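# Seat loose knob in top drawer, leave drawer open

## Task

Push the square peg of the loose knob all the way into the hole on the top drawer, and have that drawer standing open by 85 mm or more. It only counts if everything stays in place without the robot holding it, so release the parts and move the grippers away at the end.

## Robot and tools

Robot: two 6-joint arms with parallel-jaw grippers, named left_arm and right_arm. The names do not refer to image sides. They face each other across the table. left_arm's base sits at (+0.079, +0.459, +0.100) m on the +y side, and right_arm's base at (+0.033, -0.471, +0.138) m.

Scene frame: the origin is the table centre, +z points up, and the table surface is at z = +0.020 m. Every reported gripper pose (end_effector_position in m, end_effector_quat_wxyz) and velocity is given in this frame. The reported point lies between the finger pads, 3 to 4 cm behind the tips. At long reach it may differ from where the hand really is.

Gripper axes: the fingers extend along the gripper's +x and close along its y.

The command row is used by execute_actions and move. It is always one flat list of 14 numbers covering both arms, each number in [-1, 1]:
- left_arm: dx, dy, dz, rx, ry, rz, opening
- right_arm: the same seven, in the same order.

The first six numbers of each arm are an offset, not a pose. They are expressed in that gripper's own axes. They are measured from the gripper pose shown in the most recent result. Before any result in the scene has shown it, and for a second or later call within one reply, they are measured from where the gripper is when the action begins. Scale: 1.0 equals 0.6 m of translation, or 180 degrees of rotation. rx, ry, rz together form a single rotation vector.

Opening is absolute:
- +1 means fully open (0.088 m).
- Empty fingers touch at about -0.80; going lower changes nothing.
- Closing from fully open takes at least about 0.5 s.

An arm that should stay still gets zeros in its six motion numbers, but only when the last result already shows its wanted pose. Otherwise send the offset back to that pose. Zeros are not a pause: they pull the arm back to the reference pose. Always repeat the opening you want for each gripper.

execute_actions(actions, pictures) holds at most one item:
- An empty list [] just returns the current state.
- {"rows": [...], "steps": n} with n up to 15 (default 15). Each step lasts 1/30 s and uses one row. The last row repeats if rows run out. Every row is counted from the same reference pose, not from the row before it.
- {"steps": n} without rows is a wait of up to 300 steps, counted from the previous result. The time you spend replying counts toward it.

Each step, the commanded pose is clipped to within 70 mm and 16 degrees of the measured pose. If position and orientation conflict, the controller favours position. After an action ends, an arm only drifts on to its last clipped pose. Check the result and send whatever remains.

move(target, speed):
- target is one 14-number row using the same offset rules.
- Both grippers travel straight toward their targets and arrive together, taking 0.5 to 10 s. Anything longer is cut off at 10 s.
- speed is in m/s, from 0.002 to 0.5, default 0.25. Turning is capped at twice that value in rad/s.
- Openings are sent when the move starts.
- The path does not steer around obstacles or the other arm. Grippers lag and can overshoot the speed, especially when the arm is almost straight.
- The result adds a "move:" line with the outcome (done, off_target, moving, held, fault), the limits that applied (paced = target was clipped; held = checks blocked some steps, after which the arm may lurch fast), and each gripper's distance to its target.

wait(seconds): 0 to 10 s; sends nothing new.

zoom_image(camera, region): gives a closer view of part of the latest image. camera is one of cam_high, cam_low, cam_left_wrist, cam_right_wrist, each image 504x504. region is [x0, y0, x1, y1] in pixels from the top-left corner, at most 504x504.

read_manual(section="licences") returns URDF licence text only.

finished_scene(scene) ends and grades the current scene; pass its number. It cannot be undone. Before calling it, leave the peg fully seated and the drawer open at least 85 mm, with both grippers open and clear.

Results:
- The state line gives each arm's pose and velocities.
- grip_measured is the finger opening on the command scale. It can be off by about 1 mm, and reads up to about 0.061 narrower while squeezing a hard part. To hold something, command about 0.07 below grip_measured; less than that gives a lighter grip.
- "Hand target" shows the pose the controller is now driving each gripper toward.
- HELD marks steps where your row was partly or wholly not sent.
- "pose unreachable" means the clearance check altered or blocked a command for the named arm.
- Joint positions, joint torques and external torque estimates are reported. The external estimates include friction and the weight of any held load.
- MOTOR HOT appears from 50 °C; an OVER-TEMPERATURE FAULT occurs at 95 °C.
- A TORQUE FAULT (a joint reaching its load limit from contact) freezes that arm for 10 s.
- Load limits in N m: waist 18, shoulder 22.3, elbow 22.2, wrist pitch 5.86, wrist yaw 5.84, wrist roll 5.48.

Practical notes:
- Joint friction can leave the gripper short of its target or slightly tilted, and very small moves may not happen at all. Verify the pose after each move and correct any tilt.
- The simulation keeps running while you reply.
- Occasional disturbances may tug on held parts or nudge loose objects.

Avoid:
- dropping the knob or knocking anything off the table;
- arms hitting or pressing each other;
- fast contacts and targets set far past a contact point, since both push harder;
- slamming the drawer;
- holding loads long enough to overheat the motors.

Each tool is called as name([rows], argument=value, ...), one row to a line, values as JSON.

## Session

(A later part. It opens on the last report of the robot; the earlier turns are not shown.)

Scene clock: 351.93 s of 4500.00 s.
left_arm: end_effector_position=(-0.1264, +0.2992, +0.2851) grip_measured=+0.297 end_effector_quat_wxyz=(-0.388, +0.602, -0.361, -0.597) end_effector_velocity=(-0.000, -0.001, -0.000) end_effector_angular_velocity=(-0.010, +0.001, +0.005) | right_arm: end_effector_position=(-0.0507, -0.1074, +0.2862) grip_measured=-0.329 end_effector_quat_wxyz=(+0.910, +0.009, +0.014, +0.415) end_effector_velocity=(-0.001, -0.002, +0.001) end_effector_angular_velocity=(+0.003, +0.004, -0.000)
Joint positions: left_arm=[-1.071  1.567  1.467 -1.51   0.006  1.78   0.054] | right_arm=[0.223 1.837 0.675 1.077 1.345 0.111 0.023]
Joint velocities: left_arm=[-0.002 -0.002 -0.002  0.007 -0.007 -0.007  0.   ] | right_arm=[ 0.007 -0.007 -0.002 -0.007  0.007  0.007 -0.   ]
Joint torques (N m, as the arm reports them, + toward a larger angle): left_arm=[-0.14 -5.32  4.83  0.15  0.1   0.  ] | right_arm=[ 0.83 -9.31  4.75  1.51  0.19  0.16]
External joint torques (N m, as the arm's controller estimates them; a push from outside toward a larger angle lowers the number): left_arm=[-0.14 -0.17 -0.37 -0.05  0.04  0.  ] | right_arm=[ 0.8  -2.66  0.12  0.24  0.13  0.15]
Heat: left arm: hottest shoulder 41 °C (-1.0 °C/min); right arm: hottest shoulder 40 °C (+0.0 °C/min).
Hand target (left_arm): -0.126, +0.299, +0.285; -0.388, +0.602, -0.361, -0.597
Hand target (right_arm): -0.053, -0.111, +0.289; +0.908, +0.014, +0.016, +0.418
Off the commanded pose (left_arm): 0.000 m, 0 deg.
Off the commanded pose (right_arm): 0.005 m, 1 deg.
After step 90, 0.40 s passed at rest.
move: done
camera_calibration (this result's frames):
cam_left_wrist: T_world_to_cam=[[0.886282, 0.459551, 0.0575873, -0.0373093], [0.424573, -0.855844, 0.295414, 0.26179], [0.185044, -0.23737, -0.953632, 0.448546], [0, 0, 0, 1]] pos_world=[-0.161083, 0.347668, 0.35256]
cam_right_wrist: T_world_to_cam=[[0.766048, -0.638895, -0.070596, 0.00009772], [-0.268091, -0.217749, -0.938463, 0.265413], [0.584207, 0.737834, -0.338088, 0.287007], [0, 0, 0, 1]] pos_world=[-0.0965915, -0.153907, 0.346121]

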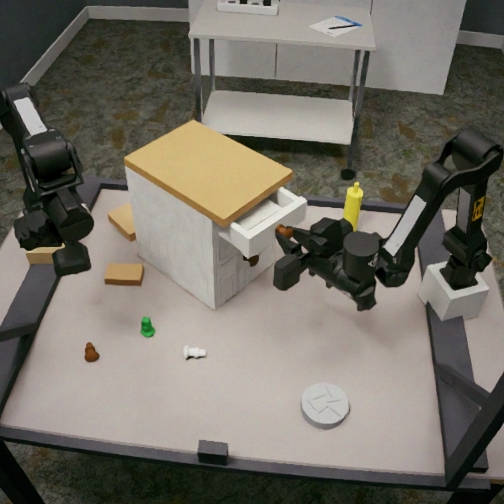

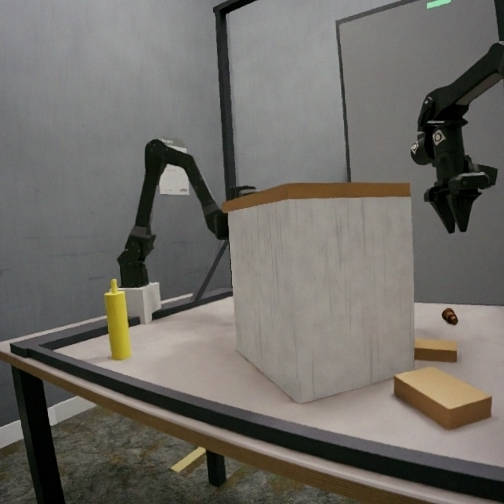

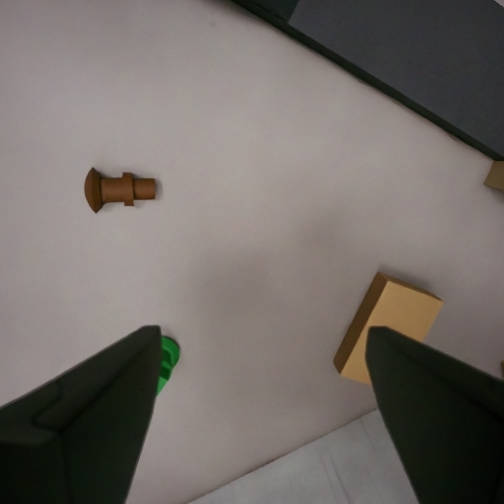

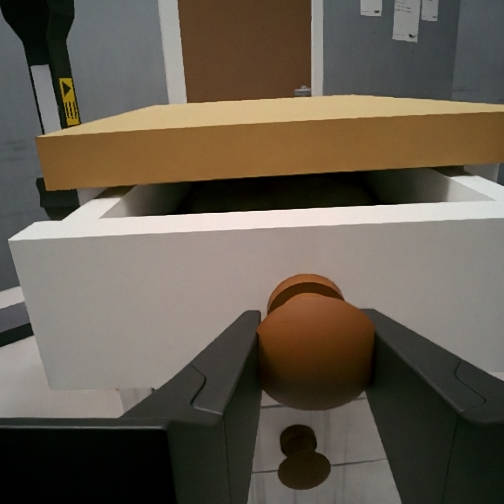

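move(target=[0,0,0,0,0,0,0.3, -0.006,0,0,0,0,0,-0.41], speed=0.02)

move(target=[0,0,0,0,0,0,0.3, 0,0,0,0,0,0,0.3])

move(target=[0,0,0,0,0,0,0.3, -0.09,0,0,0,0,0,0.3], speed=0.1)

zoom_image(camera="cam_high", region=[200,170,340,290])

Scene clock: 356.90 s of 4500.00 s.
left_arm: end_effector_position=(-0.1264, +0.2992, +0.2851) grip_measured=+0.297 end_effector_quat_wxyz=(-0.388, +0.602, -0.361, -0.597) end_effector_velocity=(-0.002, +0.001, -0.000) end_effector_angular_velocity=(+0.001, +0.010, +0.020) | right_arm: end_effector_position=(-0.0510, -0.1082, +0.2858) grip_measured=-0.329 end_effector_quat_wxyz=(+0.910, +0.007, +0.014, +0.414) end_effector_velocity=(-0.001, -0.000, -0.001) end_effector_angular_velocity=(-0.011, -0.009, +0.010)
Joint positions: left_arm=[-1.071  1.567  1.467 -1.51   0.006  1.78   0.054] | right_arm=[0.226 1.837 0.674 1.073 1.35  0.111 0.023]
Joint velocities: left_arm=[-0.002 -0.002 -0.002  0.007  0.007 -0.022 -0.   ] | right_arm=[ 0.002 -0.002 -0.002 -0.007 -0.007 -0.007 -0.   ]
Joint torques (N m, as the arm reports them, + toward a larger angle): left_arm=[ 0.12 -5.36  4.89  0.13  0.08  0.02] | right_arm=[ 0.65 -7.74  5.26  1.47  0.29  0.13]
External joint torques (N m, as the arm's controller estimates them; a push from outside toward a larger angle lowers the number): left_arm=[ 0.12 -0.14 -0.35 -0.07  0.02  0.02] | right_arm=[ 0.65 -1.12  0.65  0.21  0.22  0.12]
Heat: left arm: hottest shoulder 41 °C (-1.0 °C/min); right arm: hottest shoulder 40 °C (+0.0 °C/min).
Hand target (left_arm): -0.126, +0.299, +0.285; -0.388, +0.602, -0.361, -0.597
Hand target (right_arm): -0.053, -0.110, +0.286; +0.910, +0.008, +0.014, +0.415
Off the commanded pose (left_arm): 0.000 m, 0 deg.
Off the commanded pose (right_arm): 0.003 m, 0 deg.
After step 90, 1.27 s passed at rest.
move: done
camera_calibration (this result's frames):
cam_left_wrist: T_world_to_cam=[[0.886282, 0.459551, 0.0575873, -0.0373093], [0.424573, -0.855844, 0.295414, 0.26179], [0.185044, -0.23737, -0.953632, 0.448546], [0, 0, 0, 1]] pos_world=[-0.161083, 0.347668, 0.35256]
cam_right_wrist: T_world_to_cam=[[0.76478, -0.640856, -0.0664387, -0.00166928], [-0.265991, -0.22013, -0.938505, 0.26466], [0.586822, 0.735422, -0.338813, 0.287759], [0, 0, 0, 1]] pos_world=[-0.0971892, -0.154434, 0.345771]

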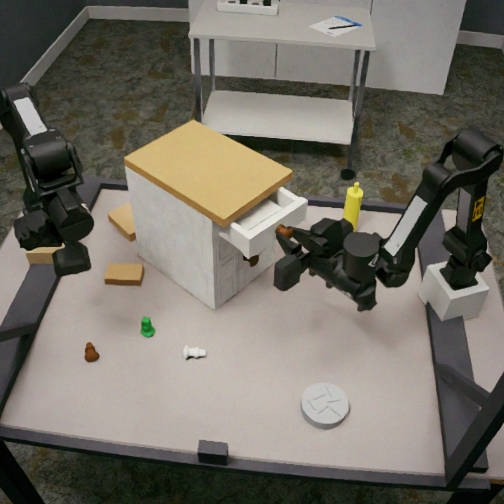

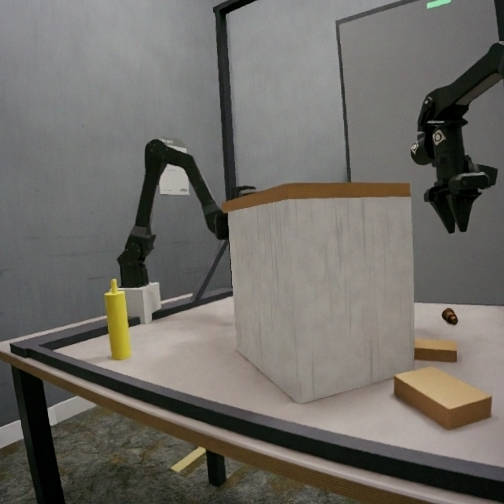

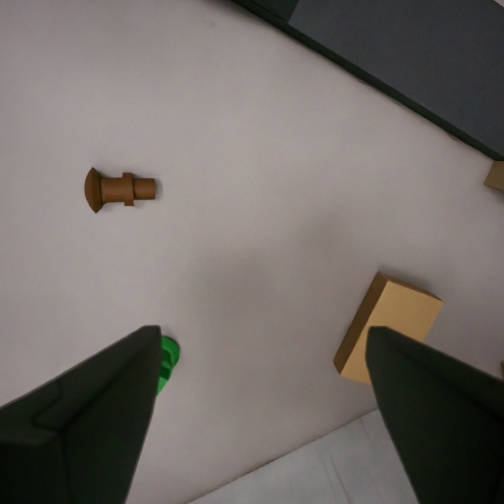

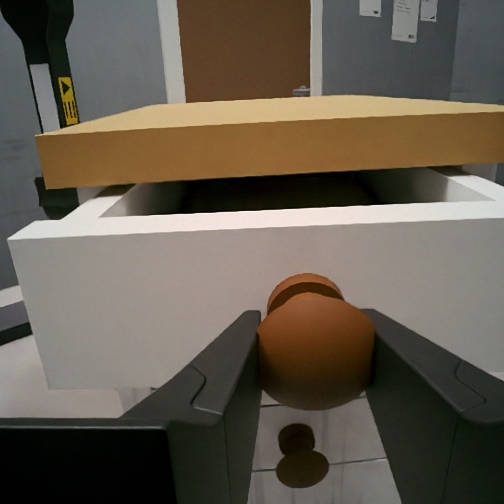

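Scene clock: 357.60 s of 4500.00 s.
left_arm: end_effector_position=(-0.1264, +0.2992, +0.2851) grip_measured=+0.297 end_effector_quat_wxyz=(-0.388, +0.602, -0.361, -0.597) end_effector_velocity=(-0.001, -0.002, +0.001) end_effector_angular_velocity=(-0.025, -0.004, -0.001) | right_arm: end_effector_position=(-0.0510, -0.1082, +0.2858) grip_measured=+0.296 end_effector_quat_wxyz=(+0.910, +0.007, +0.014, +0.414) end_effector_velocity=(+0.000, +0.000, -0.001) end_effector_angular_velocity=(-0.021, -0.020, +0.005)
Joint positions: left_arm=[-1.071  1.567  1.467 -1.51   0.006  1.78   0.054] | right_arm=[0.226 1.837 0.674 1.073 1.35  0.111 0.054]
Joint velocities: left_arm=[-0.007 -0.002  0.002  0.007 -0.022 -0.007 -0.   ] | right_arm=[-0.002 -0.002 -0.002 -0.007 -0.007 -0.022  0.   ]
Joint torques (N m, as the arm reports them, + toward a larger angle): left_arm=[ 0.02 -5.36  4.86  0.13  0.07  0.04] | right_arm=[ 0.04 -7.44  5.52  1.47  0.07 -0.01]
External joint torques (N m, as the arm's controller estimates them; a push from outside toward a larger angle lowers the number): left_arm=[ 0.04 -0.11 -0.44 -0.1   0.01  0.04] | right_arm=[ 0.04 -0.81  0.92  0.2   0.   -0.02]
Heat: left arm: hottest shoulder 41 °C (-1.0 °C/min); right arm: hottest shoulder 40 °C (+0.0 °C/min).
Hand target (left_arm): -0.126, +0.299, +0.285; -0.388, +0.602, -0.361, -0.597
Hand target (right_arm): -0.051, -0.108, +0.286; +0.910, +0.007, +0.014, +0.414
Off the commanded pose (left_arm): 0.000 m, 0 deg.
Off the commanded pose (right_arm): 0.000 m, 0 deg.
move: done
camera_calibration (this result's frames):
cam_left_wrist: T_world_to_cam=[[0.886282, 0.459551, 0.0575873, -0.0373093], [0.424573, -0.855844, 0.295414, 0.26179], [0.185044, -0.23737, -0.953632, 0.448546], [0, 0, 0, 1]] pos_world=[-0.161083, 0.347668, 0.35256]
cam_right_wrist: T_world_to_cam=[[0.76478, -0.640856, -0.0664387, -0.00166928], [-0.265991, -0.22013, -0.938505, 0.26466], [0.586822, 0.735422, -0.338813, 0.287759], [0, 0, 0, 1]] pos_world=[-0.0971892, -0.154434, 0.345771]

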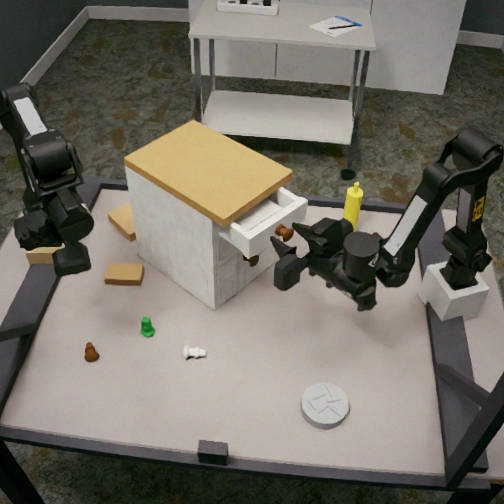

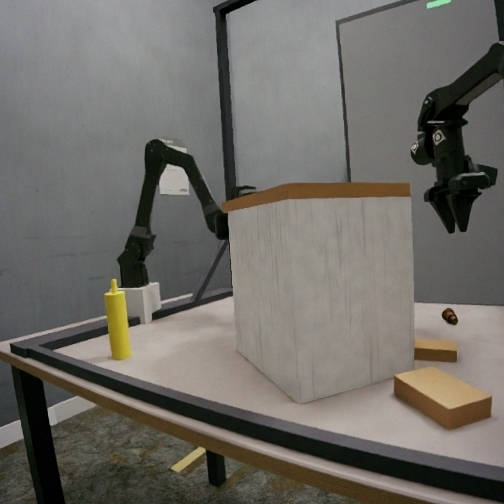

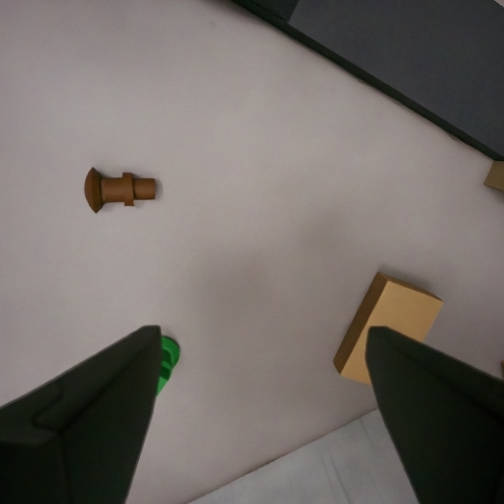

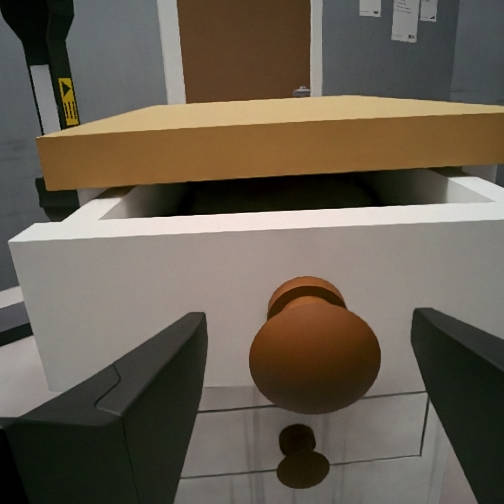

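Scene clock: 358.73 s of 4500.00 s.
left_arm: end_effector_position=(-0.1264, +0.2992, +0.2851) grip_measured=+0.297 end_effector_quat_wxyz=(-0.388, +0.602, -0.361, -0.597) end_effector_velocity=(+0.002, +0.001, +0.000) end_effector_angular_velocity=(-0.001, -0.010, +0.005) | right_arm: end_effector_position=(-0.0867, -0.1470, +0.2851) grip_measured=+0.298 end_effector_quat_wxyz=(+0.910, +0.004, +0.009, +0.416) end_effector_velocity=(+0.006, -0.004, -0.006) end_effector_angular_velocity=(-0.034, -0.029, -0.011)
Joint positions: left_arm=[-1.071  1.567  1.467 -1.51   0.006  1.78   0.054] | right_arm=[0.397 1.791 0.664 0.885 1.517 0.257 0.054]
Joint velocities: left_arm=[-0.002 -0.002 -0.002 -0.007 -0.007 -0.007 -0.   ] | right_arm=[-0.002 -0.032 -0.002 -0.198  0.007  0.125 -0.001]
Joint torques (N m, as the arm reports them, + toward a larger angle): left_arm=[ 0.08 -5.46  4.91  0.12  0.01  0.01] | right_arm=[ 0.2  -8.14  5.45  1.17  0.35  0.12]
External joint torques (N m, as the arm's controller estimates them; a push from outside toward a larger angle lowers the number): left_arm=[ 0.08 -0.27 -0.29 -0.07 -0.05  0.01] | right_arm=[ 0.22 -1.79  0.73  0.01  0.18  0.11]
Heat: left arm: hottest shoulder 41 °C (-1.0 °C/min); right arm: hottest shoulder 40 °C (+0.0 °C/min).
Hand target (left_arm): -0.126, +0.299, +0.285; -0.388, +0.602, -0.361, -0.597
Hand target (right_arm): -0.087, -0.149, +0.287; +0.910, +0.008, +0.010, +0.415
Off the commanded pose (left_arm): 0.000 m, 0 deg.
Off the commanded pose (right_arm): 0.003 m, 1 deg.
move: done
camera_calibration (this result's frames):
cam_left_wrist: T_world_to_cam=[[0.886282, 0.459551, 0.0575873, -0.0373093], [0.424573, -0.855844, 0.295414, 0.26179], [0.185044, -0.23737, -0.953632, 0.448546], [0, 0, 0, 1]] pos_world=[-0.161083, 0.347668, 0.35256]
cam_right_wrist: T_world_to_cam=[[0.767992, -0.637793, -0.0583841, -0.000877825], [-0.2553, -0.221258, -0.941205, 0.247475], [0.587376, 0.737743, -0.332753, 0.335663], [0, 0, 0, 1]] pos_world=[-0.133306, -0.193437, 0.344566]

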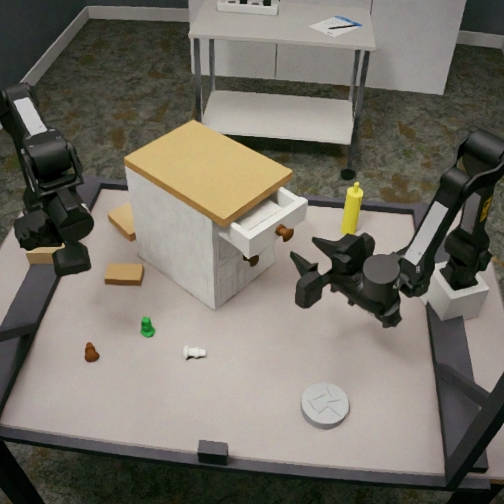

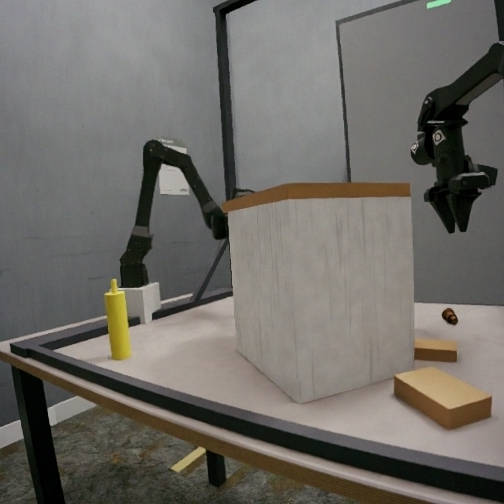

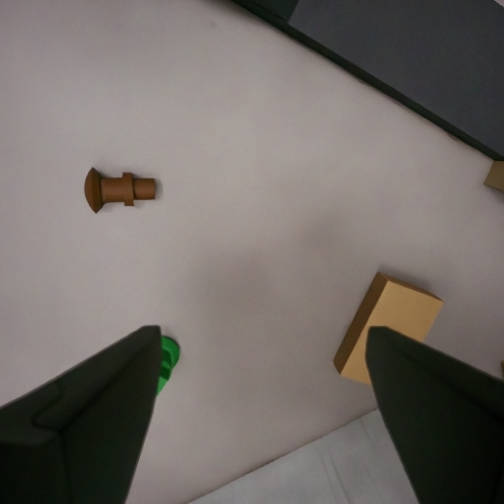

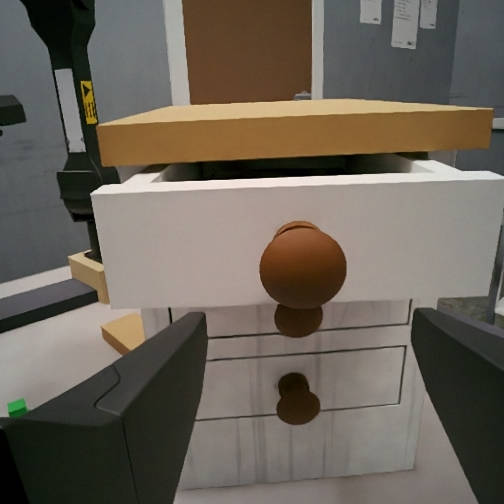

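Region (200, 170, 340, 290) of cam_high's 504x504 image, scaled by 3.600, with more detail than that image has; it fills the top 432 rows of this view, and the rest is white.

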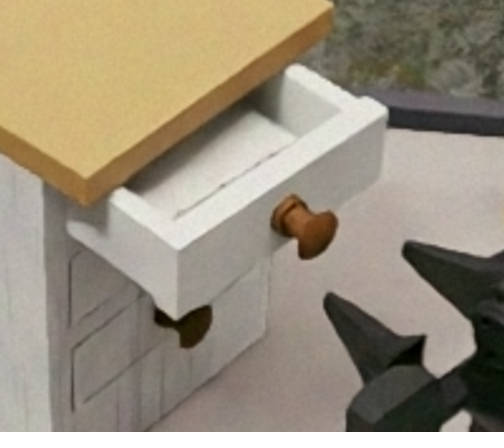

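zoom_image(camera="cam_right_wrist", region=[220,200,400,440])

Region (220, 200, 400, 440) of cam_right_wrist's 504x504 image, scaled by 2.100, with more detail than that image has; it fills the left 378 columns of this view, and the rest is white.

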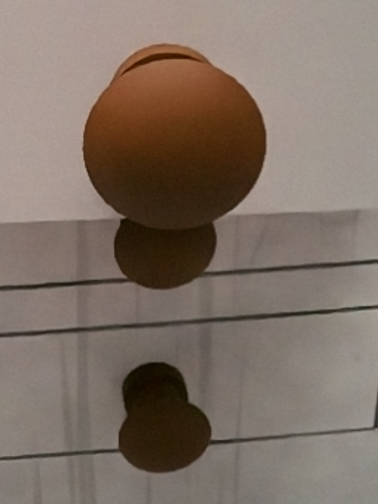

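finished_scene(scene=2)

The scene is finished: the task was done.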